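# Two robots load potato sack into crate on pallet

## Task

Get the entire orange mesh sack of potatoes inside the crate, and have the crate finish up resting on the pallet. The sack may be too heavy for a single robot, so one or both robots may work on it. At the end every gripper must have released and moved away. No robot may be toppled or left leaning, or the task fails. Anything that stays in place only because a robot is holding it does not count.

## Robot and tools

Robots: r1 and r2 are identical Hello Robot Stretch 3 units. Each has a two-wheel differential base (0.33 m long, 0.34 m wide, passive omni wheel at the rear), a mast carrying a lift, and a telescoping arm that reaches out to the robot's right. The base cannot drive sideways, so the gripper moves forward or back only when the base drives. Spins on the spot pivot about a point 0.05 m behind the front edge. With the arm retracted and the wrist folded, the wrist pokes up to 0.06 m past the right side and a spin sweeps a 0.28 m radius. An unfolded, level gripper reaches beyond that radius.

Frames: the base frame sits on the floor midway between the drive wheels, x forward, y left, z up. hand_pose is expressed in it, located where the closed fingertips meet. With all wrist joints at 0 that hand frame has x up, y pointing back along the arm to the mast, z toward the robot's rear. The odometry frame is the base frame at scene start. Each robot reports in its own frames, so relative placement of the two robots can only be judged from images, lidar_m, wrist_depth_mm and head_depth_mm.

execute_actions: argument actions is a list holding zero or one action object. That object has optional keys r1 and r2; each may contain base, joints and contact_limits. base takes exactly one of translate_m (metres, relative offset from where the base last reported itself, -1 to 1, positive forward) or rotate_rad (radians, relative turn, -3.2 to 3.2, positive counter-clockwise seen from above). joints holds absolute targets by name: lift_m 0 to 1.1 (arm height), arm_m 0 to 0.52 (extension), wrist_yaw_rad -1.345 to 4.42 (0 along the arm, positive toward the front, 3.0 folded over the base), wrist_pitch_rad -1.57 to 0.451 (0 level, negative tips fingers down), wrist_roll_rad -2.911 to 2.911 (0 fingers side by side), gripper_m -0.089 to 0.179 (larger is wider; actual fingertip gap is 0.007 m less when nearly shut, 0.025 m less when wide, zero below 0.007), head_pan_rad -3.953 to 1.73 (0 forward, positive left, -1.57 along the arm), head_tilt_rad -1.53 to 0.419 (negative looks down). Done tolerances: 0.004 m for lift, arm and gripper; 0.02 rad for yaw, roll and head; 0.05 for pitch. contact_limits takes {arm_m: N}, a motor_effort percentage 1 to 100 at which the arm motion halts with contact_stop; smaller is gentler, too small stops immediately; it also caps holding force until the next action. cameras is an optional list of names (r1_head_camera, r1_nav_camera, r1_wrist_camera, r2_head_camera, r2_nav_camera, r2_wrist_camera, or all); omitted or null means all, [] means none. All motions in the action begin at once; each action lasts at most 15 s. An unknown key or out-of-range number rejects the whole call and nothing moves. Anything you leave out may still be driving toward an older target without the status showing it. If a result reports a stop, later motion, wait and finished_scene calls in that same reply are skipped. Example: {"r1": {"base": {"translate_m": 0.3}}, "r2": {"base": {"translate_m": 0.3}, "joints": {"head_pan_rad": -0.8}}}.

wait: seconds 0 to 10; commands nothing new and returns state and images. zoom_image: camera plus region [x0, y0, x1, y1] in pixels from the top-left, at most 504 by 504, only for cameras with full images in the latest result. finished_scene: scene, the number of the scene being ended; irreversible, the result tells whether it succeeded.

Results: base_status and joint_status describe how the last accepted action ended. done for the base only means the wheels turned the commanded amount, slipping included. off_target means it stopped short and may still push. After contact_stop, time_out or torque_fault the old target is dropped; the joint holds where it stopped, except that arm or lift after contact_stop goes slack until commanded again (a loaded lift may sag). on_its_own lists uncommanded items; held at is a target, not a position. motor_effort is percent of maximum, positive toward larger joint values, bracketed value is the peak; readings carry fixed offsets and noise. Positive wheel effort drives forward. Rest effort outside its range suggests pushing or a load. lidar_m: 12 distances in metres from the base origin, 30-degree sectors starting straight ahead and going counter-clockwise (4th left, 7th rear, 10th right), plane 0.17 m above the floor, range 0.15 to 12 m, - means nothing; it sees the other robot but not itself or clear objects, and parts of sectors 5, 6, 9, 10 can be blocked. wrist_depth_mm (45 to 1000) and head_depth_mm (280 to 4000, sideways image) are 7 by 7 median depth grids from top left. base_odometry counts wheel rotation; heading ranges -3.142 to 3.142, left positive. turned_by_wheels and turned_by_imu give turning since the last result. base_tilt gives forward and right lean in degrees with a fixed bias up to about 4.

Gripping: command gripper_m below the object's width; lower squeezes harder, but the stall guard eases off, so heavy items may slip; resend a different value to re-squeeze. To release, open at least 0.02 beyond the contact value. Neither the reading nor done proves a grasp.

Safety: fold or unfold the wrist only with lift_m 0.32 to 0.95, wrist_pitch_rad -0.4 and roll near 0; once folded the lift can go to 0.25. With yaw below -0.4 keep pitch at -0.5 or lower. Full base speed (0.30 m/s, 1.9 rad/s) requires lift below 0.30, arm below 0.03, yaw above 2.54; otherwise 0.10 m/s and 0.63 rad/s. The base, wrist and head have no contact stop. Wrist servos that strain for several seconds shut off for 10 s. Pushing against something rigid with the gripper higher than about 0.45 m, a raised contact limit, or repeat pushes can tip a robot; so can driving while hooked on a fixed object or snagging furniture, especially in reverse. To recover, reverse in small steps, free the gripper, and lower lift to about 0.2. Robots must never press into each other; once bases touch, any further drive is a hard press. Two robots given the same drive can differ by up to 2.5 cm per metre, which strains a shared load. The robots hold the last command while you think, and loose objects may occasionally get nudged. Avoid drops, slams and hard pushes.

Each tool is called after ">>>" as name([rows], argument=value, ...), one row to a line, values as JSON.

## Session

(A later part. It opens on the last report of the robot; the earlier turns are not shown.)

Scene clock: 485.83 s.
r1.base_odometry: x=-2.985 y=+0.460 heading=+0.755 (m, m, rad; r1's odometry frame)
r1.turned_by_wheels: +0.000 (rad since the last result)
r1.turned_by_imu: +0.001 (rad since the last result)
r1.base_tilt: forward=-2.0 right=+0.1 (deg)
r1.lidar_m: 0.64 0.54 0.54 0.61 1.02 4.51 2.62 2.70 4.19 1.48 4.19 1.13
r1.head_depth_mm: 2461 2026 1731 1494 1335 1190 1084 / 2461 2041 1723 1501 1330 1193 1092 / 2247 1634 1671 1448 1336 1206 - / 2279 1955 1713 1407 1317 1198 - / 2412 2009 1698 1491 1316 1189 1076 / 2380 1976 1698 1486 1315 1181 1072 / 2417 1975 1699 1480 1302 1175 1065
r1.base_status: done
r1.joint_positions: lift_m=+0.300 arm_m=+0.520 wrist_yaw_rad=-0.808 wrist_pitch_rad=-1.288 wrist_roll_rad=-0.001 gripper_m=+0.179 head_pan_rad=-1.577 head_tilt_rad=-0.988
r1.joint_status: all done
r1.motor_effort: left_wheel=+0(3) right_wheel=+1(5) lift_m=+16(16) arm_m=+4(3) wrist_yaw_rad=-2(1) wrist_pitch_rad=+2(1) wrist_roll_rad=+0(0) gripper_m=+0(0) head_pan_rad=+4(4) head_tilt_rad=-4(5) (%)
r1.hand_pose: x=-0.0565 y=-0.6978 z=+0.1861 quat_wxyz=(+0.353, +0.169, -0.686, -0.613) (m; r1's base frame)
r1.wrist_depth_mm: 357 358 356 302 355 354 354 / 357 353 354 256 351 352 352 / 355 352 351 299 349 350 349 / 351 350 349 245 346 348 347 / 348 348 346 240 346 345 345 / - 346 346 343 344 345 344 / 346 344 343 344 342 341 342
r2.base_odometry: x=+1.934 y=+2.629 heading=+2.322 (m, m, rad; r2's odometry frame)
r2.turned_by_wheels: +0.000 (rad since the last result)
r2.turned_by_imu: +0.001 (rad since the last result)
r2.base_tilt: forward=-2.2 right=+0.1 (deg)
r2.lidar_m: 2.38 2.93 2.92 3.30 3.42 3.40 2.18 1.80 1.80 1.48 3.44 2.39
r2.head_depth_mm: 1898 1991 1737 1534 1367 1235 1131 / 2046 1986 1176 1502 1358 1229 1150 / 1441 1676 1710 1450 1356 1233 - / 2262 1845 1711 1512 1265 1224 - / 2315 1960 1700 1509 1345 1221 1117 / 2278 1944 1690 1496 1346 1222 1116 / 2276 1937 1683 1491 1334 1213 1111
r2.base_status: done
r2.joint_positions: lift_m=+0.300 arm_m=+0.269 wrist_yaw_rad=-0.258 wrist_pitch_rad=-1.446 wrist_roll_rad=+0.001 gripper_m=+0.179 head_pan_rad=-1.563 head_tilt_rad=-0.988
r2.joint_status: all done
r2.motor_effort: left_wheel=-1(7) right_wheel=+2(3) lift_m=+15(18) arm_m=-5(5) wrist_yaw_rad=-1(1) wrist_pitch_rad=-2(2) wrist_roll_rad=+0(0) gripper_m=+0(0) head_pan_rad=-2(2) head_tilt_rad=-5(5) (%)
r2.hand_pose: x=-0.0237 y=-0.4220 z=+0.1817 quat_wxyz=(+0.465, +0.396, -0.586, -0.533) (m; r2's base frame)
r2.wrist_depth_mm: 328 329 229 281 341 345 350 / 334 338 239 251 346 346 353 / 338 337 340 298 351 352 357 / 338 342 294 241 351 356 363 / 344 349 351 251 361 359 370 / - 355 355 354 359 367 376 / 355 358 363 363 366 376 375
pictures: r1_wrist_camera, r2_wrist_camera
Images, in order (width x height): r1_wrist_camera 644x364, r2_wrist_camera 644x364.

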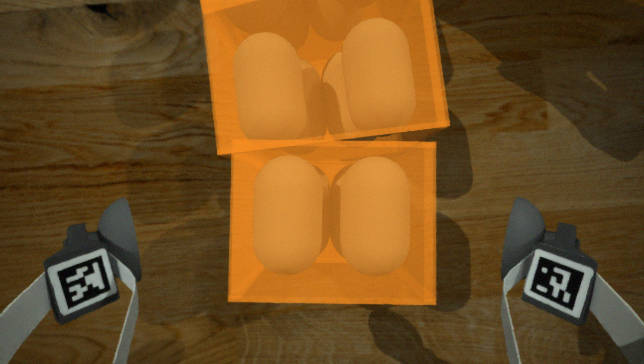

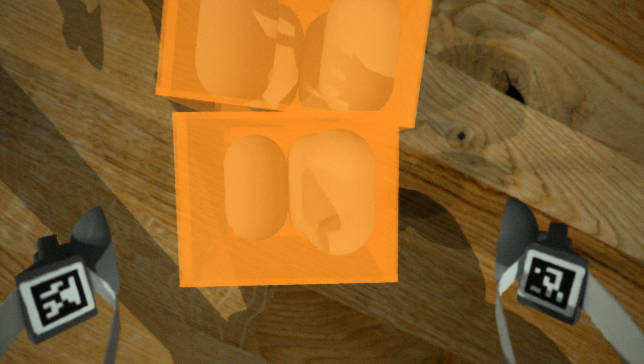

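>>> execute_actions([
  {"r1": {"joints": {"arm_m": 0.5075, "lift_m": 0.26}}, "r2": {"base": {"translate_m": 0.0125}, "joints": {"lift_m": 0.26}}},
], cameras=["r1_wrist_camera", "r2_wrist_camera"])

Scene clock: 510.80 s.
r1.base_odometry: x=-2.985 y=+0.460 heading=+0.755 (m, m, rad; r1's odometry frame)
r1.turned_by_wheels: +0.000 (rad since the last result)
r1.turned_by_imu: +0.001 (rad since the last result)
r1.base_tilt: forward=-2.1 right=+0.1 (deg)
r1.lidar_m: 0.64 0.54 0.54 0.61 1.01 4.52 2.62 2.70 1.08 1.49 4.19 1.13
r1.head_depth_mm: 2486 2038 1718 1484 1334 1193 1084 / 2455 2020 1695 1514 1329 1192 1093 / 1494 1676 1665 1461 1325 1207 - / 2342 2015 1721 1384 1323 1207 - / 2444 2002 1724 1494 1321 1185 1071 / 2414 1962 1699 1490 1312 1176 1077 / 2385 1985 1705 1475 1316 1181 1069
r1.base_status: not commanded
r1.joint_positions: lift_m=+0.260 arm_m=+0.508 wrist_yaw_rad=-0.808 wrist_pitch_rad=-1.288 wrist_roll_rad=-0.001 gripper_m=+0.179 head_pan_rad=-1.577 head_tilt_rad=-0.988
r1.joint_status: all done
r1.motor_effort: left_wheel=+0(0) right_wheel=+1(0) lift_m=+16(17) arm_m=-2(2) wrist_yaw_rad=-1(0) wrist_pitch_rad=+2(2) wrist_roll_rad=+0(1) gripper_m=+0(1) head_pan_rad=+4(4) head_tilt_rad=-5(5) (%)
r1.hand_pose: x=-0.0565 y=-0.6860 z=+0.1461 quat_wxyz=(+0.353, +0.169, -0.686, -0.613) (m; r1's base frame)
r1.wrist_depth_mm: 316 317 205 227 314 317 315 / 316 314 206 253 213 312 312 / 314 312 311 264 311 310 309 / 311 312 207 203 309 309 308 / 308 309 204 202 306 308 306 / - 306 306 306 303 304 305 / 303 304 304 303 303 301 302
r2.base_odometry: x=+1.925 y=+2.639 heading=+2.322 (m, m, rad; r2's odometry frame)
r2.turned_by_wheels: +0.000 (rad since the last result)
r2.turned_by_imu: +0.000 (rad since the last result)
r2.base_tilt: forward=-2.2 right=+0.1 (deg)
r2.lidar_m: 2.36 2.92 2.90 3.30 3.41 3.40 2.19 1.82 0.79 0.88 3.44 2.38
r2.head_depth_mm: 1914 2015 1728 1535 1369 1245 1132 / 2057 1957 1214 1490 1363 1237 1149 / 1481 1673 1685 1428 1352 1228 - / 2249 1884 1706 1510 1256 1227 - / 2284 1952 1706 1507 1348 1222 1114 / 2288 1930 1703 1490 1344 1221 1114 / 2268 1940 1681 1489 1337 1211 1111
r2.base_status: done
r2.joint_positions: lift_m=+0.260 arm_m=+0.269 wrist_yaw_rad=-0.258 wrist_pitch_rad=-1.446 wrist_roll_rad=+0.001 gripper_m=+0.179 head_pan_rad=-1.563 head_tilt_rad=-0.988
r2.joint_status: all done
r2.motor_effort: left_wheel=-2(4) right_wheel=+3(6) lift_m=+15(14) arm_m=-5(5) wrist_yaw_rad=-1(1) wrist_pitch_rad=-2(2) wrist_roll_rad=+0(0) gripper_m=+0(0) head_pan_rad=-2(2) head_tilt_rad=-4(4) (%)
r2.hand_pose: x=-0.0237 y=-0.4220 z=+0.1417 quat_wxyz=(+0.465, +0.396, -0.586, -0.533) (m; r2's base frame)
r2.wrist_depth_mm: 288 291 190 242 193 304 305 / 295 297 215 248 207 308 313 / 296 300 303 262 307 313 317 / 300 303 256 213 310 317 319 / 304 309 307 218 320 319 325 / - 310 316 315 320 323 329 / 314 313 317 321 324 329 334
pictures: r1_wrist_camera, r2_wrist_camera
Images, in order (width x height): r1_wrist_camera 644x364, r2_wrist_camera 644x364.

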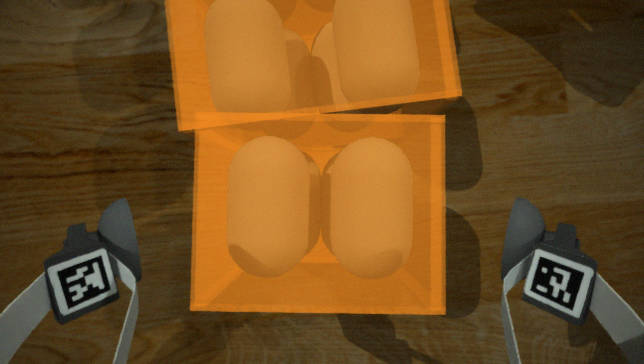

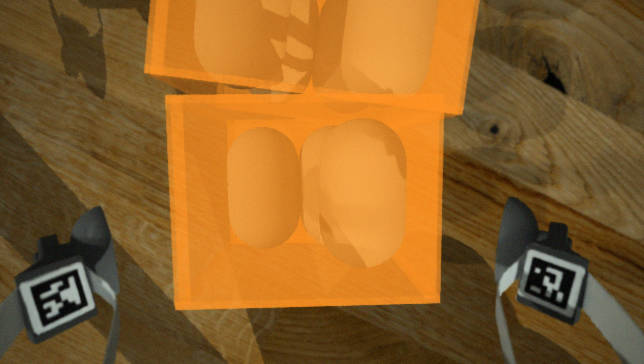

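>>> execute_actions([
  {"r1": {"joints": {"lift_m": 0.185}}, "r2": {"joints": {"lift_m": 0.185}}},
], cameras=["r1_wrist_camera", "r2_wrist_camera"])

Scene clock: 518.13 s.
r1.base_odometry: x=-2.985 y=+0.460 heading=+0.755 (m, m, rad; r1's odometry frame)
r1.turned_by_wheels: +0.000 (rad since the last result)
r1.turned_by_imu: +0.002 (rad since the last result)
r1.base_tilt: forward=-2.2 right=+0.1 (deg)
r1.lidar_m: 0.64 0.54 0.54 0.61 1.02 4.51 2.61 2.69 4.19 1.48 4.20 1.13
r1.head_depth_mm: 2449 2023 1746 1499 1338 1188 1085 / 2438 2025 1725 1496 1328 1196 1094 / 2304 1696 1634 1456 1324 1190 - / 2445 1946 1693 1414 1327 1205 - / 2418 1982 1693 1493 1321 1185 1074 / 2411 1999 1710 1487 1320 1175 1069 / 2374 1995 1679 1473 1319 1180 1076
r1.base_status: not commanded
r1.joint_positions: lift_m=+0.196 arm_m=+0.508 wrist_yaw_rad=-0.809 wrist_pitch_rad=-1.281 wrist_roll_rad=-0.001 gripper_m=+0.179 head_pan_rad=-1.577 head_tilt_rad=-0.988
r1.joint_status: lift_m contact_stop (moved -0.064 of -0.075)
r1.on_its_own: lift_m is slack since a contact_stop, until your next command for it (your +0.185 is given up)
r1.motor_effort: left_wheel=+3(3) right_wheel=-5(5) lift_m=+18(19) arm_m=-2(2) wrist_yaw_rad=-1(1) wrist_pitch_rad=+0(2) wrist_roll_rad=+0(0) gripper_m=-1(1) head_pan_rad=+4(4) head_tilt_rad=-5(5) (%)
r1.hand_pose: x=-0.0579 y=-0.6872 z=+0.0822 quat_wxyz=(+0.355, +0.166, -0.687, -0.612) (m; r1's base frame)
r1.wrist_depth_mm: 256 254 141 194 142 251 251 / 253 253 149 197 166 249 248 / 251 251 146 213 148 249 247 / 249 248 134 146 134 245 244 / 247 247 133 146 133 245 244 / - 244 135 242 134 243 242 / 244 244 242 242 240 239 241
r2.base_odometry: x=+1.925 y=+2.639 heading=+2.322 (m, m, rad; r2's odometry frame)
r2.turned_by_wheels: +0.000 (rad since the last result)
r2.turned_by_imu: +0.001 (rad since the last result)
r2.base_tilt: forward=-2.1 right=+0.1 (deg)
r2.lidar_m: 2.37 2.91 2.91 3.29 3.42 3.41 2.18 1.81 0.89 0.90 3.47 2.38
r2.head_depth_mm: 1904 1992 1730 1523 1369 1237 1132 / 2060 1944 1662 1495 1362 1240 1152 / 1538 1675 1691 1432 1354 1231 - / 2248 1879 1711 1513 1293 1228 - / 2289 1955 1693 1506 1350 1223 1117 / 2272 1958 1695 1499 1342 1215 1115 / 2272 1935 1680 1490 1335 1216 1112
r2.base_status: not commanded
r2.joint_positions: lift_m=+0.198 arm_m=+0.269 wrist_yaw_rad=-0.259 wrist_pitch_rad=-1.446 wrist_roll_rad=+0.001 gripper_m=+0.179 head_pan_rad=-1.563 head_tilt_rad=-0.988
r2.joint_status: lift_m contact_stop (moved -0.062 of -0.075)
r2.on_its_own: lift_m is slack since a contact_stop, until your next command for it (your +0.185 is given up)
r2.motor_effort: left_wheel=-1(2) right_wheel=+1(3) lift_m=+19(22) arm_m=-4(4) wrist_yaw_rad=-1(1) wrist_pitch_rad=-2(2) wrist_roll_rad=+0(0) gripper_m=-1(1) head_pan_rad=-2(2) head_tilt_rad=-4(5) (%)
r2.hand_pose: x=-0.0237 y=-0.4220 z=+0.0795 quat_wxyz=(+0.465, +0.395, -0.586, -0.533) (m; r2's base frame)
r2.wrist_depth_mm: 232 233 137 184 134 244 247 / 235 238 237 197 152 246 249 / 238 239 242 199 141 251 251 / 239 244 188 190 135 252 254 / 243 244 190 193 136 254 260 / - 249 253 252 141 258 261 / 251 252 254 256 261 262 264
pictures: r1_wrist_camera, r2_wrist_camera
Images, in order (width x height): r1_wrist_camera 644x364, r2_wrist_camera 644x364.

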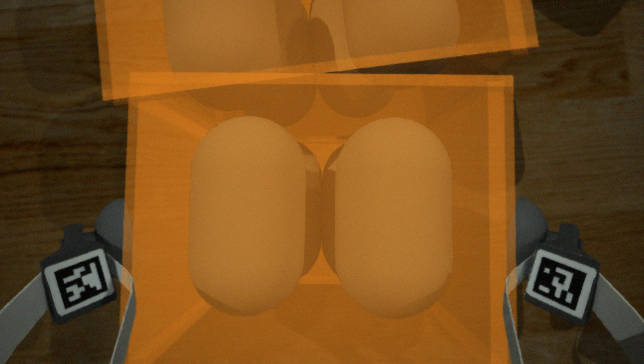

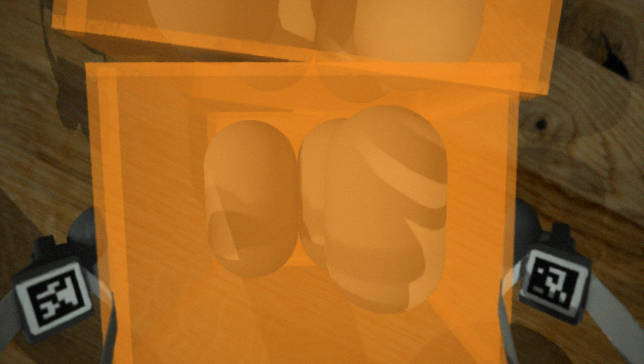

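>>> execute_actions([
  {"r1": {"joints": {"gripper_m": 0.10, "lift_m": 0.198}}, "r2": {"joints": {"gripper_m": 0.10, "lift_m": 0.200}}},
], cameras=["r1_wrist_camera", "r2_wrist_camera"])

Scene clock: 524.73 s.
r1.base_odometry: x=-2.985 y=+0.460 heading=+0.755 (m, m, rad; r1's odometry frame)
r1.turned_by_wheels: +0.000 (rad since the last result)
r1.turned_by_imu: +0.001 (rad since the last result)
r1.base_tilt: forward=-2.1 right=+0.1 (deg)
r1.lidar_m: 0.64 0.54 0.54 0.61 1.02 4.51 2.62 2.69 4.18 1.48 4.20 1.13
r1.head_depth_mm: 2462 2032 1705 1509 1336 1199 1085 / 2482 2023 1684 1498 1325 1195 1103 / 2318 1694 1632 1444 1323 1198 - / 2461 1977 1719 1400 1329 1213 - / 2421 1996 1705 1491 1306 1177 1076 / 2384 1985 1713 1484 1300 1180 1068 / 2386 2008 1709 1489 1304 1175 1067
r1.base_status: not commanded
r1.joint_positions: lift_m=+0.198 arm_m=+0.508 wrist_yaw_rad=-0.810 wrist_pitch_rad=-1.279 wrist_roll_rad=-0.001 gripper_m=+0.101 head_pan_rad=-1.577 head_tilt_rad=-0.988
r1.joint_status: all done
r1.motor_effort: left_wheel=+3(2) right_wheel=-5(5) lift_m=+11(20) arm_m=-1(0) wrist_yaw_rad=+0(1) wrist_pitch_rad=-1(1) wrist_roll_rad=+0(0) gripper_m=-23(95) head_pan_rad=+4(4) head_tilt_rad=-5(4) (%)
r1.hand_pose: x=-0.0582 y=-0.6874 z=+0.0849 quat_wxyz=(+0.356, +0.165, -0.687, -0.612) (m; r1's base frame)
r1.wrist_depth_mm: 261 259 145 199 146 256 254 / 258 258 152 200 166 253 254 / 256 255 167 221 252 251 251 / 254 253 139 149 138 250 248 / 252 251 138 148 137 249 247 / 250 249 140 246 138 246 246 / 247 248 247 246 244 244 243
r2.base_odometry: x=+1.925 y=+2.639 heading=+2.322 (m, m, rad; r2's odometry frame)
r2.turned_by_wheels: +0.000 (rad since the last result)
r2.turned_by_imu: +0.001 (rad since the last result)
r2.base_tilt: forward=-2.1 right=+0.1 (deg)
r2.lidar_m: 2.36 2.91 2.91 3.28 3.40 3.41 2.19 1.81 1.82 1.48 3.45 2.38
r2.head_depth_mm: 1913 1992 1739 1527 1355 1241 1129 / 2068 1952 1666 1475 1361 1234 1152 / 1527 1670 1679 1423 1343 1234 - / 2257 1882 1707 1514 1296 1227 - / 2310 1949 1696 1504 1351 1223 1117 / 2273 1944 1693 1504 1345 1216 1114 / 2271 1933 1682 1496 1337 1213 1112
r2.base_status: not commanded
r2.joint_positions: lift_m=+0.201 arm_m=+0.269 wrist_yaw_rad=-0.259 wrist_pitch_rad=-1.449 wrist_roll_rad=+0.001 gripper_m=+0.101 head_pan_rad=-1.563 head_tilt_rad=-0.988
r2.joint_status: all done
r2.motor_effort: left_wheel=-1(5) right_wheel=+0(11) lift_m=+8(22) arm_m=-3(4) wrist_yaw_rad=-1(1) wrist_pitch_rad=-1(2) wrist_roll_rad=+0(0) gripper_m=-23(98) head_pan_rad=-2(2) head_tilt_rad=-4(5) (%)
r2.hand_pose: x=-0.0235 y=-0.4212 z=+0.0822 quat_wxyz=(+0.464, +0.396, -0.585, -0.534) (m; r2's base frame)
r2.wrist_depth_mm: 236 238 141 187 137 245 248 / 238 241 242 201 154 251 252 / 242 244 246 204 147 255 255 / 244 245 193 194 139 254 258 / 245 250 195 198 140 259 262 / - 253 256 256 148 264 266 / 255 256 259 260 266 266 271
pictures: r1_wrist_camera, r2_wrist_camera
Images, in order (width x height): r1_wrist_camera 644x364, r2_wrist_camera 644x364.

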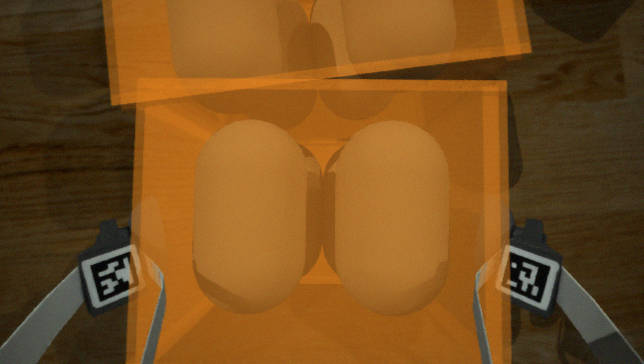

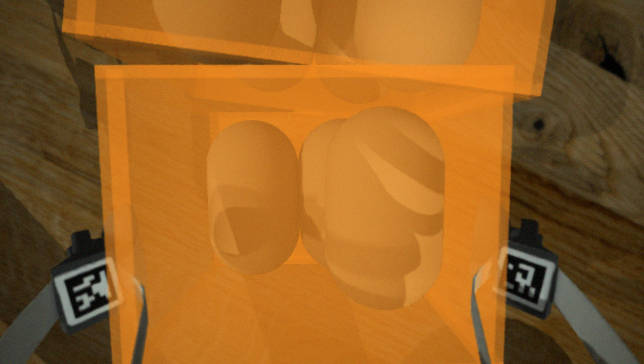

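>>> execute_actions([
  {"r1": {"joints": {"gripper_m": 0.093}}, "r2": {"joints": {"gripper_m": 0.093}}},
], cameras=[])

Scene clock: 530.53 s.
r1.base_odometry: x=-2.985 y=+0.460 heading=+0.755 (m, m, rad; r1's odometry frame)
r1.turned_by_wheels: +0.000 (rad since the last result)
r1.turned_by_imu: +0.001 (rad since the last result)
r1.base_tilt: forward=-2.2 right=+0.1 (deg)
r1.lidar_m: 0.64 0.54 0.54 0.61 1.02 4.50 2.62 2.70 4.19 1.48 4.19 1.13
r1.head_depth_mm: 2472 2031 1729 1508 1325 1195 1082 / 2465 2033 1701 1502 1323 1196 1101 / 2276 1678 1624 1458 1323 1191 - / 2419 1964 1716 1417 1326 1203 - / 2441 2001 1722 1478 1309 1192 1077 / 2421 1994 1706 1481 1311 1174 1074 / 2429 1971 1690 1486 1300 1176 1078
r1.base_status: not commanded
r1.joint_positions: lift_m=+0.199 arm_m=+0.508 wrist_yaw_rad=-0.810 wrist_pitch_rad=-1.279 wrist_roll_rad=-0.001 gripper_m=+0.094 head_pan_rad=-1.577 head_tilt_rad=-0.988
r1.joint_status: all done
r1.motor_effort: left_wheel=+2(2) right_wheel=-5(4) lift_m=+11(12) arm_m=-1(1) wrist_yaw_rad=+0(0) wrist_pitch_rad=-1(1) wrist_roll_rad=+0(0) gripper_m=-25(86) head_pan_rad=+4(4) head_tilt_rad=-4(5) (%)
r1.hand_pose: x=-0.0582 y=-0.6874 z=+0.0849 quat_wxyz=(+0.356, +0.165, -0.687, -0.612) (m; r1's base frame)
r1.wrist_depth_mm: 260 259 145 199 146 257 255 / 258 258 152 199 165 254 253 / 257 256 166 221 252 253 251 / 255 253 139 149 138 250 250 / 252 251 138 148 137 248 246 / 251 249 140 247 138 246 246 / 248 248 246 247 246 245 244
r2.base_odometry: x=+1.925 y=+2.639 heading=+2.322 (m, m, rad; r2's odometry frame)
r2.turned_by_wheels: +0.000 (rad since the last result)
r2.turned_by_imu: +0.001 (rad since the last result)
r2.base_tilt: forward=-2.3 right=+0.1 (deg)
r2.lidar_m: 2.37 2.92 2.91 3.29 3.41 3.40 2.18 1.82 1.81 1.48 3.46 2.37
r2.head_depth_mm: 1904 1999 1736 1535 1369 1242 1132 / 2069 1943 1666 1476 1360 1235 1148 / 1534 1679 1679 1433 1341 1234 - / 2245 1881 1714 1507 1293 1231 - / 2305 1959 1705 1498 1349 1219 1119 / 2300 1947 1701 1495 1343 1218 1114 / 2282 1937 1685 1491 1338 1212 1110
r2.base_status: not commanded
r2.joint_positions: lift_m=+0.201 arm_m=+0.269 wrist_yaw_rad=-0.259 wrist_pitch_rad=-1.449 wrist_roll_rad=+0.001 gripper_m=+0.094 head_pan_rad=-1.563 head_tilt_rad=-0.988
r2.joint_status: all done
r2.motor_effort: left_wheel=-1(1) right_wheel=+2(2) lift_m=+6(8) arm_m=-4(3) wrist_yaw_rad=-1(1) wrist_pitch_rad=-1(1) wrist_roll_rad=+0(0) gripper_m=-27(85) head_pan_rad=-2(2) head_tilt_rad=-5(4) (%)
r2.hand_pose: x=-0.0235 y=-0.4212 z=+0.0822 quat_wxyz=(+0.464, +0.396, -0.585, -0.534) (m; r2's base frame)
r2.wrist_depth_mm: 235 238 141 188 137 246 251 / 240 242 243 201 155 251 252 / 241 246 244 205 147 253 255 / 247 246 191 193 139 257 259 / 250 251 195 197 141 259 261 / - 253 255 258 148 263 265 / 255 257 258 264 262 268 269
pictures: none
No camera images: the call's "cameras" was empty. Leave "cameras" out to get every camera's image.

>>> execute_actions([
  {"r1": {"joints": {"lift_m": 0.28}}, "r2": {"joints": {"lift_m": 0.283}}},
], cameras=["r1_wrist_camera", "r2_wrist_camera", "r1_head_camera"])

Scene clock: 534.80 s.
r1.base_odometry: x=-2.985 y=+0.460 heading=+0.754 (m, m, rad; r1's odometry frame)
r1.turned_by_wheels: -0.001 (rad since the last result)
r1.turned_by_imu: +0.000 (rad since the last result)
r1.base_tilt: forward=-2.2 right=+0.2 (deg)
r1.lidar_m: 0.64 0.54 0.54 0.61 1.02 4.52 2.62 2.69 4.18 0.63 4.20 1.13
r1.head_depth_mm: 2412 2046 1726 1508 1329 1192 1083 / 2434 2021 1694 1511 1330 1184 1098 / 1448 1689 1634 1468 1318 1206 - / 2351 2017 1710 1393 1318 1204 - / 2397 2006 1712 1482 1319 1187 1070 / 2403 1971 1702 1481 1321 1177 1075 / 2366 1980 1686 1477 1314 1178 1072
r1.base_status: not commanded
r1.joint_positions: lift_m=+0.279 arm_m=+0.508 wrist_yaw_rad=-0.798 wrist_pitch_rad=-1.234 wrist_roll_rad=-0.017 gripper_m=+0.109 head_pan_rad=-1.577 head_tilt_rad=-0.988
r1.joint_status: all done
r1.on_its_own: gripper_m is held at +0.108, not at your +0.093, by its stall guard, which is not easing now; wrist_yaw_rad is at rest, and its effort (-13) is outside its rest range (-12 to +12)
r1.motor_effort: left_wheel=-4(4) right_wheel=+13(13) lift_m=+31(30) arm_m=-1(1) wrist_yaw_rad=-13(14) wrist_pitch_rad=-13(14) wrist_roll_rad=+7(8) gripper_m=-20(21) head_pan_rad=+4(4) head_tilt_rad=-5(4) (%)
r1.hand_pose: x=-0.0659 y=-0.6957 z=+0.1681 quat_wxyz=(+0.378, +0.158, -0.687, -0.600) (m; r1's base frame)
r1.wrist_depth_mm: 347 347 216 205 347 347 346 / 340 340 183 209 338 341 342 / 336 338 186 233 336 336 337 / 331 330 155 167 157 330 330 / 325 328 146 157 146 328 325 / 323 320 139 155 141 - 322 / 315 316 313 315 315 317 318
r2.base_odometry: x=+1.925 y=+2.639 heading=+2.321 (m, m, rad; r2's odometry frame)
r2.turned_by_wheels: +0.000 (rad since the last result)
r2.turned_by_imu: +0.000 (rad since the last result)
r2.base_tilt: forward=-2.2 right=+0.1 (deg)
r2.lidar_m: 2.37 2.92 2.91 3.29 3.43 3.41 2.19 1.81 0.78 0.40 3.45 2.38
r2.head_depth_mm: 1908 1990 1734 1532 1371 1236 1130 / 2061 1942 1200 1500 1361 1230 1149 / 1464 1676 1690 1366 1353 1228 - / 2255 1876 1713 1506 1261 1226 - / 2298 1941 1694 1503 1352 1221 1117 / 2290 1935 1694 1498 1341 1213 1116 / 2272 1925 1687 1490 1335 1210 1110
r2.base_status: not commanded
r2.joint_positions: lift_m=+0.282 arm_m=+0.269 wrist_yaw_rad=-0.270 wrist_pitch_rad=-1.376 wrist_roll_rad=+0.013 gripper_m=+0.106 head_pan_rad=-1.563 head_tilt_rad=-0.988
r2.joint_status: all done
r2.on_its_own: gripper_m is held at +0.105, not at your +0.093, by its stall guard, which is not easing now; wrist_pitch_rad is at rest, and its effort (-32) is outside its rest range (-20 to +32)
r2.motor_effort: left_wheel=-6(6) right_wheel=+12(15) lift_m=+33(32) arm_m=-3(3) wrist_yaw_rad=+8(8) wrist_pitch_rad=-32(34) wrist_roll_rad=-7(7) gripper_m=-21(21) head_pan_rad=-2(2) head_tilt_rad=-5(5) (%)
r2.hand_pose: x=-0.0285 y=-0.4391 z=+0.1648 quat_wxyz=(+0.477, +0.368, -0.604, -0.521) (m; r2's base frame)
r2.wrist_depth_mm: 320 323 179 244 184 339 340 / 324 327 194 232 178 338 342 / 324 327 326 235 194 341 345 / 324 328 329 212 157 343 346 / 322 328 204 203 150 343 346 / 324 331 202 200 146 338 345 / 329 328 332 335 338 342 345
pictures: r1_head_camera (sideways: a quarter turn clockwise sets it upright), r1_wrist_camera, r2_wrist_camera
Images, in order (width x height): r1_head_camera 896x504, r1_wrist_camera 644x364, r2_wrist_camera 644x364.

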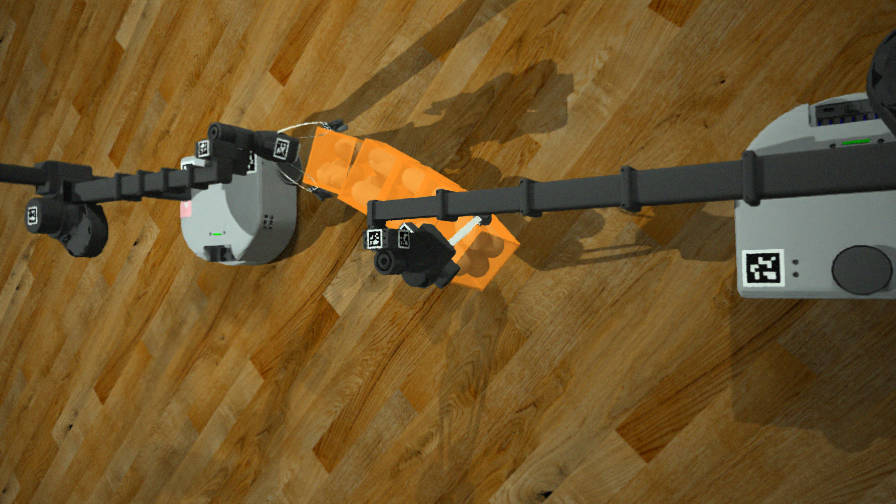

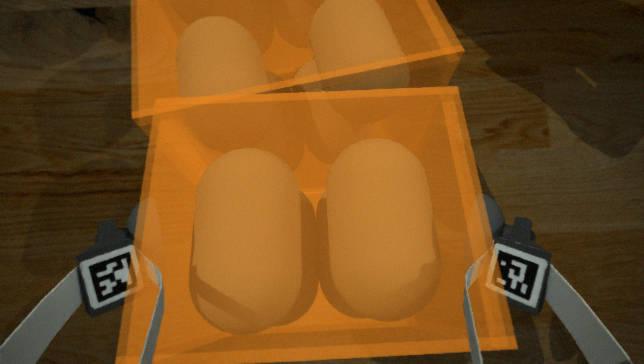

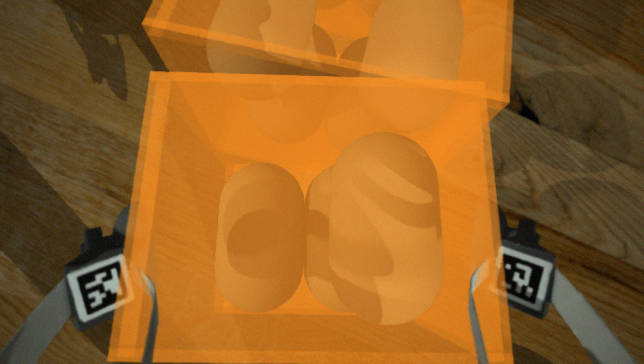

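>>> execute_actions([
  {"r1": {"joints": {"gripper_m": 0.102}}, "r2": {"joints": {"gripper_m": 0.102, "arm_m": 0.284}}},
], cameras=[])

Scene clock: 560.10 s.
r1.base_odometry: x=-2.985 y=+0.460 heading=+0.754 (m, m, rad; r1's odometry frame)
r1.turned_by_wheels: +0.000 (rad since the last result)
r1.turned_by_imu: +0.001 (rad since the last result)
r1.base_tilt: forward=-2.3 right=+0.3 (deg)
r1.lidar_m: 0.64 0.54 0.54 0.61 1.02 4.51 2.61 2.69 4.18 0.63 4.17 1.13
r1.head_depth_mm: 2484 2031 1742 1516 1337 1192 1085 / 2443 2023 1678 1493 1337 1198 1098 / 1454 1686 1623 1460 1320 1203 - / 2328 1986 1730 1349 1322 1201 - / 2384 1979 1707 1472 1322 1181 1073 / 2409 1995 1707 1490 1312 1180 1072 / 2369 1949 1683 1466 1309 1179 1072
r1.base_status: not commanded
r1.joint_positions: lift_m=+0.279 arm_m=+0.508 wrist_yaw_rad=-0.799 wrist_pitch_rad=-1.247 wrist_roll_rad=-0.017 gripper_m=+0.106 head_pan_rad=-1.577 head_tilt_rad=-0.988
r1.joint_status: all done
r1.on_its_own: wrist_yaw_rad is at rest, and its effort (-13) is outside its rest range (-12 to +12)
r1.motor_effort: left_wheel=-4(4) right_wheel=+13(13) lift_m=+32(31) arm_m=-1(1) wrist_yaw_rad=-13(14) wrist_pitch_rad=-10(13) wrist_roll_rad=+7(7) gripper_m=-18(56) head_pan_rad=+4(5) head_tilt_rad=-5(4) (%)
r1.hand_pose: x=-0.0637 y=-0.6934 z=+0.1673 quat_wxyz=(+0.374, +0.162, -0.686, -0.603) (m; r1's base frame)
r1.wrist_depth_mm: 344 342 218 209 344 341 343 / 337 337 185 240 336 339 339 / 336 333 186 235 333 333 333 / 330 331 156 167 157 328 332 / 325 325 146 159 146 326 327 / 322 321 139 152 141 - 322 / 317 316 317 317 316 317 319
r2.base_odometry: x=+1.925 y=+2.639 heading=+2.321 (m, m, rad; r2's odometry frame)
r2.turned_by_wheels: +0.000 (rad since the last result)
r2.turned_by_imu: +0.001 (rad since the last result)
r2.base_tilt: forward=-2.2 right=+0.1 (deg)
r2.lidar_m: 2.37 2.91 2.91 3.28 3.42 3.41 2.19 1.82 0.78 0.40 3.43 2.37
r2.head_depth_mm: 1911 2001 1741 1526 1374 1239 1137 / 2056 1942 1200 1496 1361 1233 1148 / 1466 1681 1684 1362 1356 1229 - / 2247 1874 1706 1533 1291 1227 - / 2286 1961 1693 1495 1343 1222 1113 / 2282 1948 1685 1496 1342 1214 1113 / 2259 1934 1688 1492 1341 1211 1111
r2.base_status: not commanded
r2.joint_positions: lift_m=+0.282 arm_m=+0.284 wrist_yaw_rad=-0.273 wrist_pitch_rad=-1.393 wrist_roll_rad=+0.020 gripper_m=+0.106 head_pan_rad=-1.563 head_tilt_rad=-0.988
r2.joint_status: all done
r2.on_its_own: wrist_pitch_rad is at rest, and its effort (-25) is outside its rest range (-20 to +32)
r2.motor_effort: left_wheel=-5(5) right_wheel=+12(13) lift_m=+32(32) arm_m=+0(2) wrist_yaw_rad=+10(11) wrist_pitch_rad=-25(32) wrist_roll_rad=-11(11) gripper_m=-20(44) head_pan_rad=-2(2) head_tilt_rad=-5(5) (%)
r2.hand_pose: x=-0.0275 y=-0.4497 z=+0.1644 quat_wxyz=(+0.470, +0.370, -0.604, -0.527) (m; r2's base frame)
r2.wrist_depth_mm: 320 321 180 246 187 331 343 / 322 319 194 234 178 337 336 / 323 322 327 234 191 338 341 / 323 325 330 213 157 340 344 / 321 329 204 203 150 338 346 / 325 329 200 200 146 342 346 / 330 326 332 341 343 346 348
pictures: none
No camera images: the call's "cameras" was empty. Leave "cameras" out to get every camera's image.

>>> execute_actions([
  {"r1": {"base": {"translate_m": -0.917}, "joints": {"lift_m": 0.66, "wrist_yaw_rad": -0.54, "arm_m": 0.488, "head_pan_rad": -2.2, "head_tilt_rad": -0.8}}, "r2": {"base": {"translate_m": 0.84}, "joints": {"lift_m": 0.663, "wrist_yaw_rad": -0.18, "arm_m": 0.304, "head_pan_rad": -0.5, "head_tilt_rad": -0.8}}},
], cameras=["r1_wrist_camera", "r2_wrist_camera", "r1_head_camera", "r2_head_camera"])

Scene clock: 586.17 s.
r1.base_odometry: x=-3.654 y=-0.167 heading=+0.754 (m, m, rad; r1's odometry frame)
r1.turned_by_wheels: +0.000 (rad since the last result)
r1.turned_by_imu: +0.013 (rad since the last result)
r1.base_tilt: forward=-2.1 right=+0.1 (deg)
r1.lidar_m: 1.37 1.17 1.16 1.32 2.24 3.85 1.71 1.75 3.57 1.46 4.86 2.44
r1.head_depth_mm: 3077 2816 2032 1639 1430 1253 1117 / 3017 2750 2022 1636 1455 1256 1117 / 3078 2802 2124 1693 1450 1254 - / 3060 2799 2121 1723 1448 1299 - / 3137 2757 2102 1711 1493 1205 1096 / 3134 2733 2116 1767 1381 1240 1098 / 3232 2759 2105 1111 1375 1241 1101
r1.base_status: done
r1.joint_positions: lift_m=+0.659 arm_m=+0.488 wrist_yaw_rad=-0.539 wrist_pitch_rad=-1.283 wrist_roll_rad=-0.001 gripper_m=+0.106 head_pan_rad=-2.193 head_tilt_rad=-0.804
r1.joint_status: all done
r1.motor_effort: left_wheel=-1(10) right_wheel=+5(20) lift_m=+31(29) arm_m=-4(5) wrist_yaw_rad=-1(15) wrist_pitch_rad=+0(9) wrist_roll_rad=+0(7) gripper_m=-19(21) head_pan_rad=-4(42) head_tilt_rad=+1(11) (%)
r1.hand_pose: x=-0.0470 y=-0.6759 z=+0.5454 quat_wxyz=(+0.434, +0.258, -0.658, -0.559) (m; r1's base frame)
r1.wrist_depth_mm: 716 722 230 272 722 715 717 / 722 717 199 252 203 705 702 / 701 706 192 239 703 701 701 / 707 708 167 177 168 698 700 / 702 697 149 161 150 698 697 / 692 690 139 152 140 689 690 / 686 685 680 688 679 689 684
r2.base_odometry: x=+1.353 y=+3.253 heading=+2.321 (m, m, rad; r2's odometry frame)
r2.turned_by_wheels: +0.000 (rad since the last result)
r2.turned_by_imu: -0.005 (rad since the last result)
r2.base_tilt: forward=-2.1 right=+0.1 (deg)
r2.lidar_m: 2.78 2.35 2.34 2.65 4.04 4.04 2.84 2.42 2.40 1.46 4.46 1.57
r2.head_depth_mm: 3715 2710 2144 1688 1511 1315 1165 / 3648 2705 2017 1634 1506 1314 1164 / 3648 2344 1980 1618 1505 1305 1161 / 3624 2235 1907 1620 1456 1304 1157 / 3563 2183 1868 1647 1432 1299 1148 / 3498 2438 1885 1685 1486 1293 1145 / 3492 2607 2019 1732 1483 1293 1146
r2.base_status: done
r2.joint_positions: lift_m=+0.662 arm_m=+0.304 wrist_yaw_rad=-0.233 wrist_pitch_rad=-1.433 wrist_roll_rad=+0.017 gripper_m=+0.106 head_pan_rad=-0.507 head_tilt_rad=-0.803
r2.joint_status: wrist_yaw_rad off_target (ended at -0.233, target -0.180); the others done
r2.on_its_own: wrist_yaw_rad is held at -0.226, not at your -0.180, by its stall guard, which is not easing now
r2.motor_effort: left_wheel=-3(10) right_wheel=+5(25) lift_m=+32(34) arm_m=+1(1) wrist_yaw_rad=+6(21) wrist_pitch_rad=-8(25) wrist_roll_rad=-9(23) gripper_m=-19(22) head_pan_rad=+3(33) head_tilt_rad=+1(15) (%)
r2.hand_pose: x=-0.0242 y=-0.4598 z=+0.5438 quat_wxyz=(+0.471, +0.395, -0.587, -0.527) (m; r2's base frame)
r2.wrist_depth_mm: 672 678 195 279 200 710 721 / 672 702 190 246 189 710 716 / 678 703 694 240 195 727 730 / 697 699 711 233 168 716 753 / 713 711 210 207 156 737 760 / 716 710 196 198 147 - 763 / 705 726 720 733 - 777 768
pictures: r1_head_camera (sideways: a quarter turn clockwise sets it upright), r1_wrist_camera, r2_head_camera (sideways: a quarter turn clockwise sets it upright), r2_wrist_camera
Images, in order (width x height): r1_head_camera 896x504, r1_wrist_camera 644x364, r2_head_camera 896x504, r2_wrist_camera 644x364.

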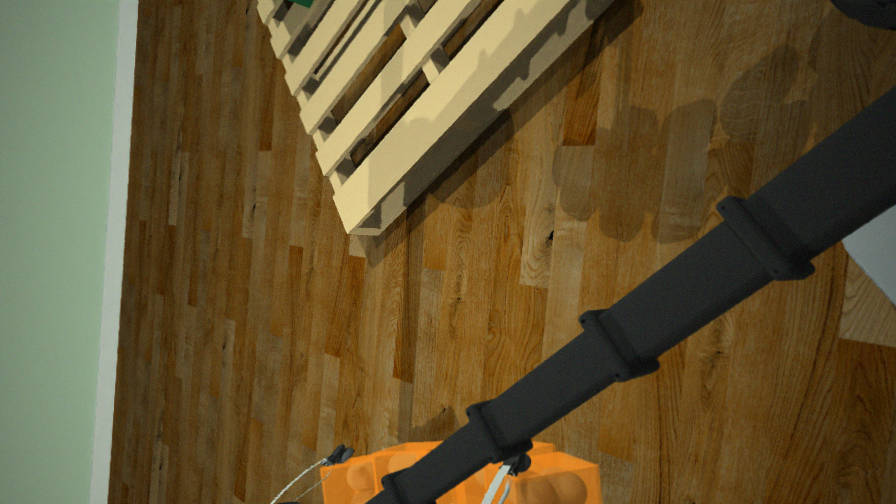

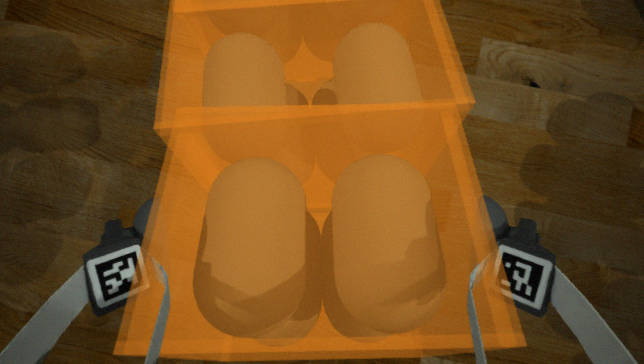

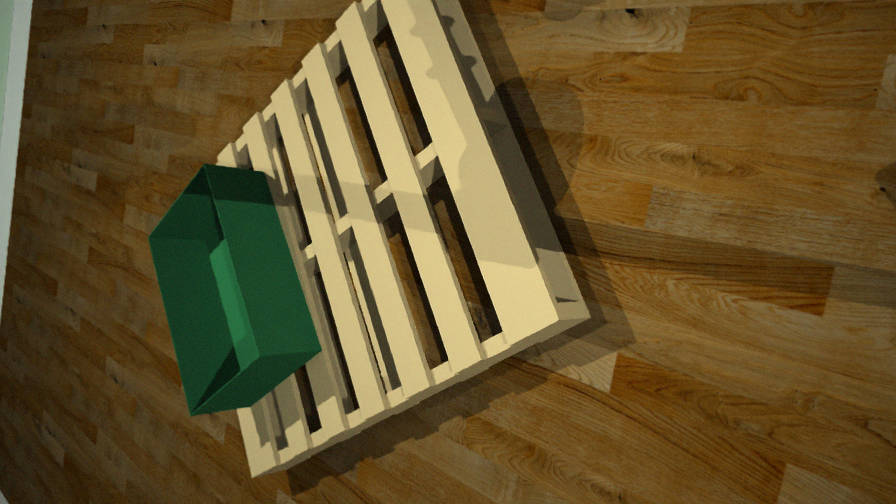

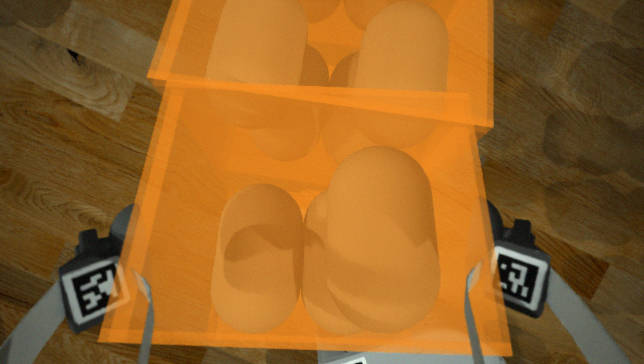

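>>> execute_actions([
  {"r1": {"base": {"rotate_rad": -0.03}, "joints": {"gripper_m": 0.100, "head_pan_rad": -3.14, "head_tilt_rad": -0.8}}, "r2": {"joints": {"gripper_m": 0.100}}},
], cameras=["r1_head_camera"])

Scene clock: 616.93 s.
r1.base_odometry: x=-3.654 y=-0.167 heading=+0.724 (m, m, rad; r1's odometry frame)
r1.turned_by_wheels: -0.030 (rad since the last result)
r1.turned_by_imu: -0.029 (rad since the last result)
r1.base_tilt: forward=-2.3 right=+0.2 (deg)
r1.lidar_m: 1.40 1.17 1.17 1.31 2.13 3.84 1.71 1.73 3.55 1.46 4.87 2.59
r1.head_depth_mm: 3454 2775 2156 1742 1459 - - / 3630 2833 2145 1727 1469 - - / 3750 2782 2150 1712 1481 - - / - 2744 2118 1715 1444 1230 - / 3914 2743 2021 1677 1450 1238 1150 / 3650 2727 1846 1573 1439 1242 1151 / 3447 2724 1845 1576 1438 1240 -
r1.base_status: done
r1.joint_positions: lift_m=+0.659 arm_m=+0.488 wrist_yaw_rad=-0.529 wrist_pitch_rad=-1.290 wrist_roll_rad=-0.021 gripper_m=+0.104 head_pan_rad=-3.133 head_tilt_rad=-0.804
r1.joint_status: gripper_m off_target (ended at +0.104, target +0.100); the others done
r1.motor_effort: left_wheel=+3(6) right_wheel=-4(10) lift_m=+31(31) arm_m=-4(3) wrist_yaw_rad=-12(12) wrist_pitch_rad=+2(3) wrist_roll_rad=+9(10) gripper_m=-21(54) head_pan_rad=-3(51) head_tilt_rad=+1(1) (%)
r1.hand_pose: x=-0.0458 y=-0.6746 z=+0.5450 quat_wxyz=(+0.441, +0.269, -0.652, -0.556) (m; r1's base frame)
r1.wrist_depth_mm: 708 717 231 272 714 711 708 / 698 707 199 257 701 705 698 / 701 703 193 238 703 709 708 / 706 700 167 176 168 705 703 / 694 690 150 160 150 699 698 / 682 689 140 152 140 692 700 / 693 684 691 689 689 691 688
r2.base_odometry: x=+1.353 y=+3.253 heading=+2.321 (m, m, rad; r2's odometry frame)
r2.turned_by_wheels: +0.000 (rad since the last result)
r2.turned_by_imu: +0.001 (rad since the last result)
r2.base_tilt: forward=-2.2 right=+0.1 (deg)
r2.lidar_m: 2.79 2.35 2.34 2.65 4.04 4.02 2.83 2.42 2.41 1.46 4.44 1.56
r2.head_depth_mm: 3661 2712 2142 1681 1507 1312 1167 / 3687 2687 2015 1635 1508 1310 1161 / 3610 2335 1966 1620 1500 1305 1161 / 3615 2212 1919 1615 1461 1302 1156 / 3547 2187 1857 1649 1430 1294 1154 / 3541 2446 1890 1685 1489 1286 1150 / 3482 2606 2023 1727 1472 1287 1142
r2.base_status: not commanded
r2.joint_positions: lift_m=+0.662 arm_m=+0.304 wrist_yaw_rad=-0.231 wrist_pitch_rad=-1.439 wrist_roll_rad=+0.014 gripper_m=+0.104 head_pan_rad=-0.507 head_tilt_rad=-0.803
r2.joint_status: all done
r2.on_its_own: wrist_yaw_rad is held at -0.226, not at your -0.180, by its stall guard, which is not easing now
r2.motor_effort: left_wheel=+0(3) right_wheel=+0(5) lift_m=+33(32) arm_m=+1(1) wrist_yaw_rad=+4(5) wrist_pitch_rad=-5(8) wrist_roll_rad=-7(9) gripper_m=-21(53) head_pan_rad=+2(3) head_tilt_rad=+2(2) (%)
r2.hand_pose: x=-0.0239 y=-0.4583 z=+0.5437 quat_wxyz=(+0.471, +0.398, -0.585, -0.527) (m; r2's base frame)
r2.wrist_depth_mm: 677 668 199 274 204 713 714 / 675 687 191 247 193 708 716 / 691 684 243 241 199 723 750 / 680 694 702 252 175 728 772 / 694 715 213 208 157 748 753 / 717 721 197 196 147 - 745 / 724 729 729 735 - 771 774
pictures: r1_head_camera (sideways: a quarter turn clockwise sets it upright)
Images, in order (width x height): r1_head_camera 896x504.

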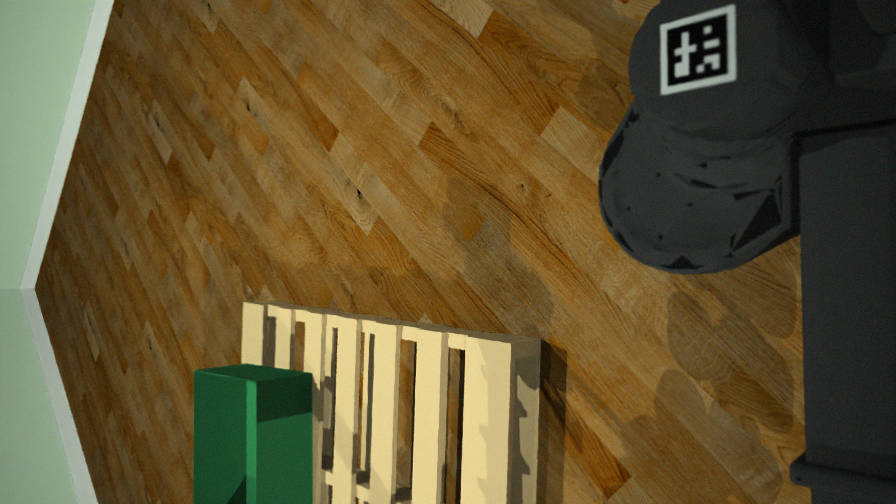

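>>> execute_actions([
  {"r1": {"base": {"rotate_rad": -0.02}, "joints": {"wrist_yaw_rad": -0.45}}, "r2": {"base": {"rotate_rad": -0.035}, "joints": {"wrist_yaw_rad": -0.20, "head_pan_rad": 0.0}}},
], cameras=[])

>>> execute_actions([
  {"r1": {"base": {"translate_m": -0.91}, "joints": {"wrist_yaw_rad": -0.22, "arm_m": 0.464, "head_tilt_rad": -1.1}}, "r2": {"base": {"translate_m": 0.85}, "joints": {"wrist_yaw_rad": -0.15, "arm_m": 0.324, "head_tilt_rad": -1.1}}},
], cameras=["r1_wrist_camera", "r2_wrist_camera", "r1_head_camera", "r2_head_camera"])

Scene clock: 681.53 s.
r1.base_odometry: x=-3.654 y=-0.167 heading=+0.705 (m, m, rad; r1's odometry frame)
r1.turned_by_wheels: -0.020 (rad since the last result)
r1.turned_by_imu: -0.019 (rad since the last result)
r1.base_tilt: forward=-2.2 right=+0.1 (deg)
r1.lidar_m: 1.42 1.17 1.17 1.30 2.07 3.85 1.71 1.73 3.56 1.45 4.86 2.74
r1.head_depth_mm: 3441 2792 2162 1738 1478 - - / 3548 2804 2158 1723 1481 - - / 3764 2787 2132 1717 1478 - - / - 2748 2116 1721 1445 1231 - / - 2793 2046 1677 1443 1245 1152 / 3680 2819 1840 1581 1446 1245 1145 / 3490 2726 1846 1586 1430 1246 -
r1.base_status: done
r1.joint_positions: lift_m=+0.659 arm_m=+0.488 wrist_yaw_rad=-0.440 wrist_pitch_rad=-1.295 wrist_roll_rad=-0.026 gripper_m=+0.107 head_pan_rad=-3.133 head_tilt_rad=-0.804
r1.joint_status: all done
r1.on_its_own: gripper_m is held at +0.106, not at your +0.100, by its stall guard, which is not easing now
r1.motor_effort: left_wheel=+4(8) right_wheel=-6(15) lift_m=+31(31) arm_m=-3(3) wrist_yaw_rad=-9(16) wrist_pitch_rad=+3(4) wrist_roll_rad=+12(12) gripper_m=-20(21) head_pan_rad=-4(3) head_tilt_rad=+1(1) (%)
r1.hand_pose: x=-0.0415 y=-0.6755 z=+0.5448 quat_wxyz=(+0.466, +0.300, -0.637, -0.536) (m; r1's base frame)
r1.wrist_depth_mm: 712 708 231 274 705 710 711 / 707 704 201 260 702 712 704 / 694 699 192 240 713 703 706 / 695 704 168 179 170 705 702 / 693 696 150 161 151 701 698 / 694 690 140 151 140 - 693 / 686 689 693 688 690 684 688
r2.base_odometry: x=+1.353 y=+3.253 heading=+2.287 (m, m, rad; r2's odometry frame)
r2.turned_by_wheels: -0.035 (rad since the last result)
r2.turned_by_imu: -0.034 (rad since the last result)
r2.base_tilt: forward=-2.2 right=+0.1 (deg)
r2.lidar_m: 2.86 2.35 2.34 2.59 4.06 4.03 2.95 2.42 2.41 1.47 4.20 1.56
r2.head_depth_mm: 3693 2719 1833 1655 1426 1318 1169 / 3657 2718 1911 1642 1417 1307 1162 / 3618 2687 2062 1709 1500 1311 1154 / 3371 2692 2105 1746 1492 1305 1156 / 3107 2640 2103 1740 1488 1299 1149 / 2833 2632 2093 1728 1481 1292 1147 / 2577 2629 2079 1714 1478 1291 1146
r2.base_status: done
r2.joint_positions: lift_m=+0.662 arm_m=+0.304 wrist_yaw_rad=-0.201 wrist_pitch_rad=-1.441 wrist_roll_rad=+0.007 gripper_m=+0.104 head_pan_rad=-0.007 head_tilt_rad=-0.803
r2.joint_status: all done
r2.motor_effort: left_wheel=+4(6) right_wheel=-5(10) lift_m=+32(33) arm_m=+1(1) wrist_yaw_rad=+1(5) wrist_pitch_rad=-4(5) wrist_roll_rad=-4(7) gripper_m=-19(21) head_pan_rad=+2(22) head_tilt_rad=+1(1) (%)
r2.hand_pose: x=-0.0235 y=-0.4579 z=+0.5437 quat_wxyz=(+0.480, +0.409, -0.577, -0.519) (m; r2's base frame)
r2.wrist_depth_mm: 676 678 205 270 229 698 727 / 681 677 195 252 197 719 729 / 683 683 202 244 203 727 723 / 707 710 709 257 186 735 740 / 694 710 217 210 159 722 748 / 699 706 199 198 147 - 765 / 724 735 743 200 - 764 783
pictures: none
No camera images: the call's "cameras" was empty. Leave "cameras" out to get every camera's image.

Scene clock: 691.63 s.
r1.base_odometry: x=-4.347 y=-0.756 heading=+0.705 (m, m, rad; r1's odometry frame)
r1.turned_by_wheels: +0.000 (rad since the last result)
r1.turned_by_imu: +0.011 (rad since the last result)
r1.base_tilt: forward=-2.2 right=+0.2 (deg)
r1.lidar_m: 2.13 1.77 1.76 1.96 3.16 3.16 3.53 0.84 1.07 1.44 5.33 4.07
r1.head_depth_mm: 2037 1797 1593 1466 - - 1091 / 2043 1777 1573 1455 - - 1089 / 2023 1767 1579 - - - 1071 / 2048 1760 1555 1458 - - 1061 / 2028 1766 1512 1377 1285 - 1065 / 2014 1765 1484 1312 1197 1044 1060 / 1984 1492 1307 1320 1180 1032 1051
r1.base_status: done
r1.joint_positions: lift_m=+0.659 arm_m=+0.464 wrist_yaw_rad=-0.216 wrist_pitch_rad=-1.306 wrist_roll_rad=-0.006 gripper_m=+0.107 head_pan_rad=-3.133 head_tilt_rad=-1.086
r1.joint_status: all done
r1.on_its_own: gripper_m is held at +0.106, not at your +0.100, by its stall guard, which is not easing now
r1.motor_effort: left_wheel=+4(4) right_wheel=-6(11) lift_m=+31(31) arm_m=-2(4) wrist_yaw_rad=-4(12) wrist_pitch_rad=+7(7) wrist_roll_rad=+3(11) gripper_m=-19(20) head_pan_rad=-3(4) head_tilt_rad=-5(22) (%)
r1.hand_pose: x=-0.0310 y=-0.6521 z=+0.5443 quat_wxyz=(+0.514, +0.368, -0.603, -0.487) (m; r1's base frame)
r1.wrist_depth_mm: 701 707 237 274 583 579 575 / 704 708 209 284 211 581 583 / 709 705 196 248 198 574 574 / 710 701 198 240 204 583 575 / 697 699 153 163 154 571 571 / 703 697 140 152 140 - 680 / 699 692 184 189 569 623 633
r2.base_odometry: x=+0.795 y=+3.895 heading=+2.287 (m, m, rad; r2's odometry frame)
r2.turned_by_wheels: +0.000 (rad since the last result)
r2.turned_by_imu: -0.005 (rad since the last result)
r2.base_tilt: forward=-2.1 right=+0.2 (deg)
r2.lidar_m: 2.20 1.81 1.79 1.98 3.13 4.67 3.61 2.97 2.96 1.45 0.89 0.81
r2.head_depth_mm: 1996 1774 1410 1337 1254 1123 1023 / 2002 1763 1474 1332 1264 1151 1101 / 1982 1748 1582 1425 1315 1211 - / 1954 1754 1576 1432 1298 1202 - / 1946 1742 1565 1424 1299 1202 - / 1941 1736 1565 1419 1300 1196 1123 / 1941 1719 1550 1411 1297 1197 1104
r2.base_status: done
r2.joint_positions: lift_m=+0.662 arm_m=+0.324 wrist_yaw_rad=-0.143 wrist_pitch_rad=-1.453 wrist_roll_rad=-0.009 gripper_m=+0.104 head_pan_rad=-0.007 head_tilt_rad=-1.086
r2.joint_status: all done
r2.motor_effort: left_wheel=+4(9) right_wheel=-6(9) lift_m=+32(33) arm_m=+2(3) wrist_yaw_rad=-6(9) wrist_pitch_rad=+1(8) wrist_roll_rad=+5(11) gripper_m=-21(21) head_pan_rad=+3(3) head_tilt_rad=-6(22) (%)
r2.hand_pose: x=-0.0225 y=-0.4747 z=+0.5436 quat_wxyz=(+0.496, +0.433, -0.558, -0.505) (m; r2's base frame)
r2.wrist_depth_mm: 550 570 212 275 699 702 705 / 561 663 198 255 201 724 718 / 614 572 198 246 211 728 738 / 674 590 572 254 727 722 750 / 684 699 221 212 161 735 770 / 593 623 201 198 148 - 774 / 749 717 744 197 153 777 760
pictures: r1_head_camera (sideways: a quarter turn clockwise sets it upright), r1_wrist_camera, r2_head_camera (sideways: a quarter turn clockwise sets it upright), r2_wrist_camera
Images, in order (width x height): r1_head_camera 896x504, r1_wrist_camera 644x364, r2_head_camera 896x504, r2_wrist_camera 644x364.

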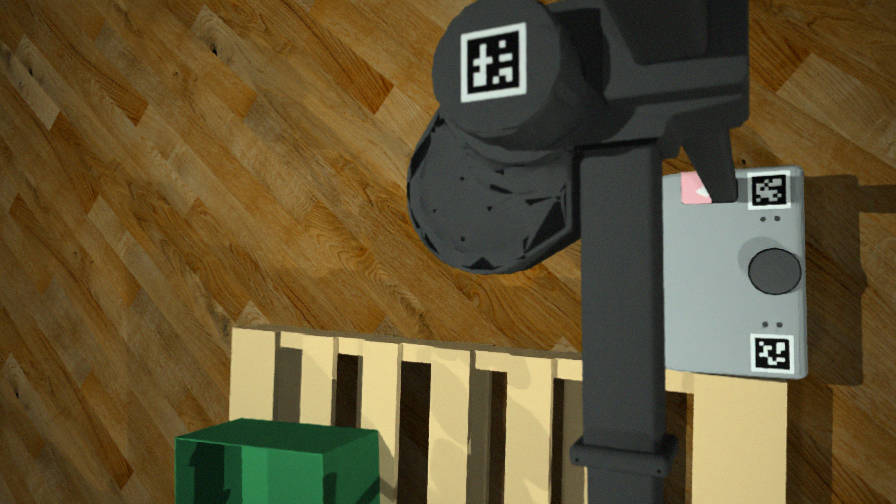

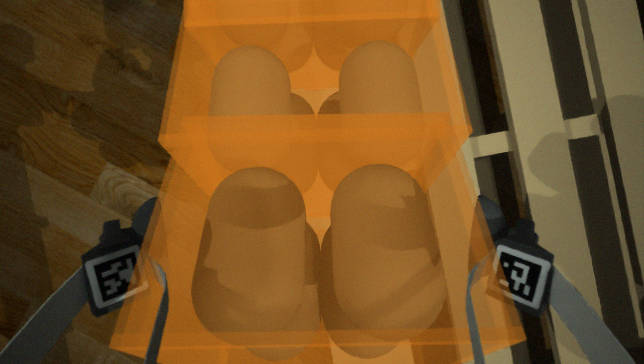

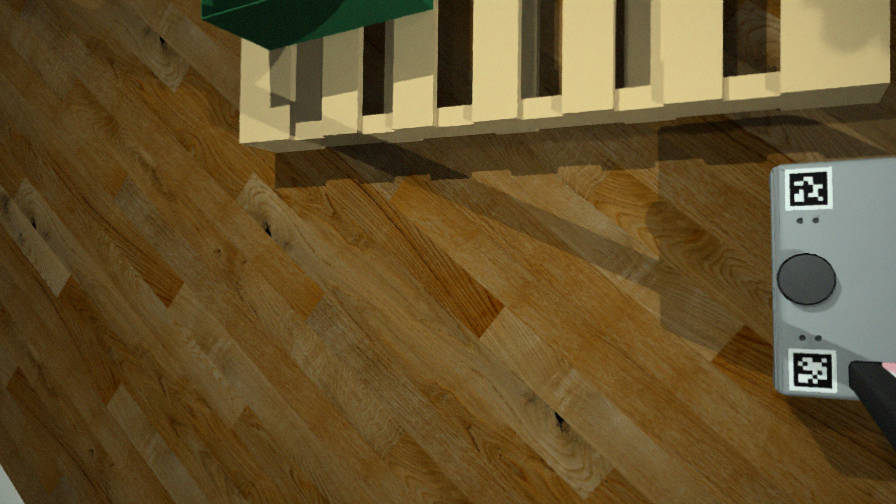

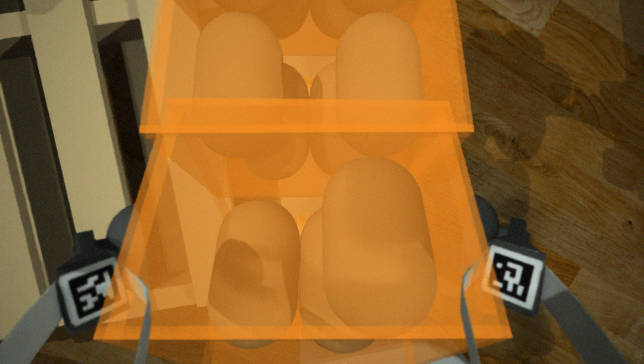

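>>> zoom_image(camera="r1_head_camera", region=[520, 250, 880, 460])

Region (520, 250, 880, 460) of r1_head_camera's 896x504 image, scaled by 1.400, with more detail than that image has; it fills the top 294 rows of this view, and the rest is white.

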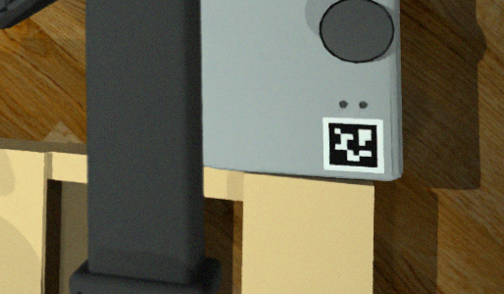

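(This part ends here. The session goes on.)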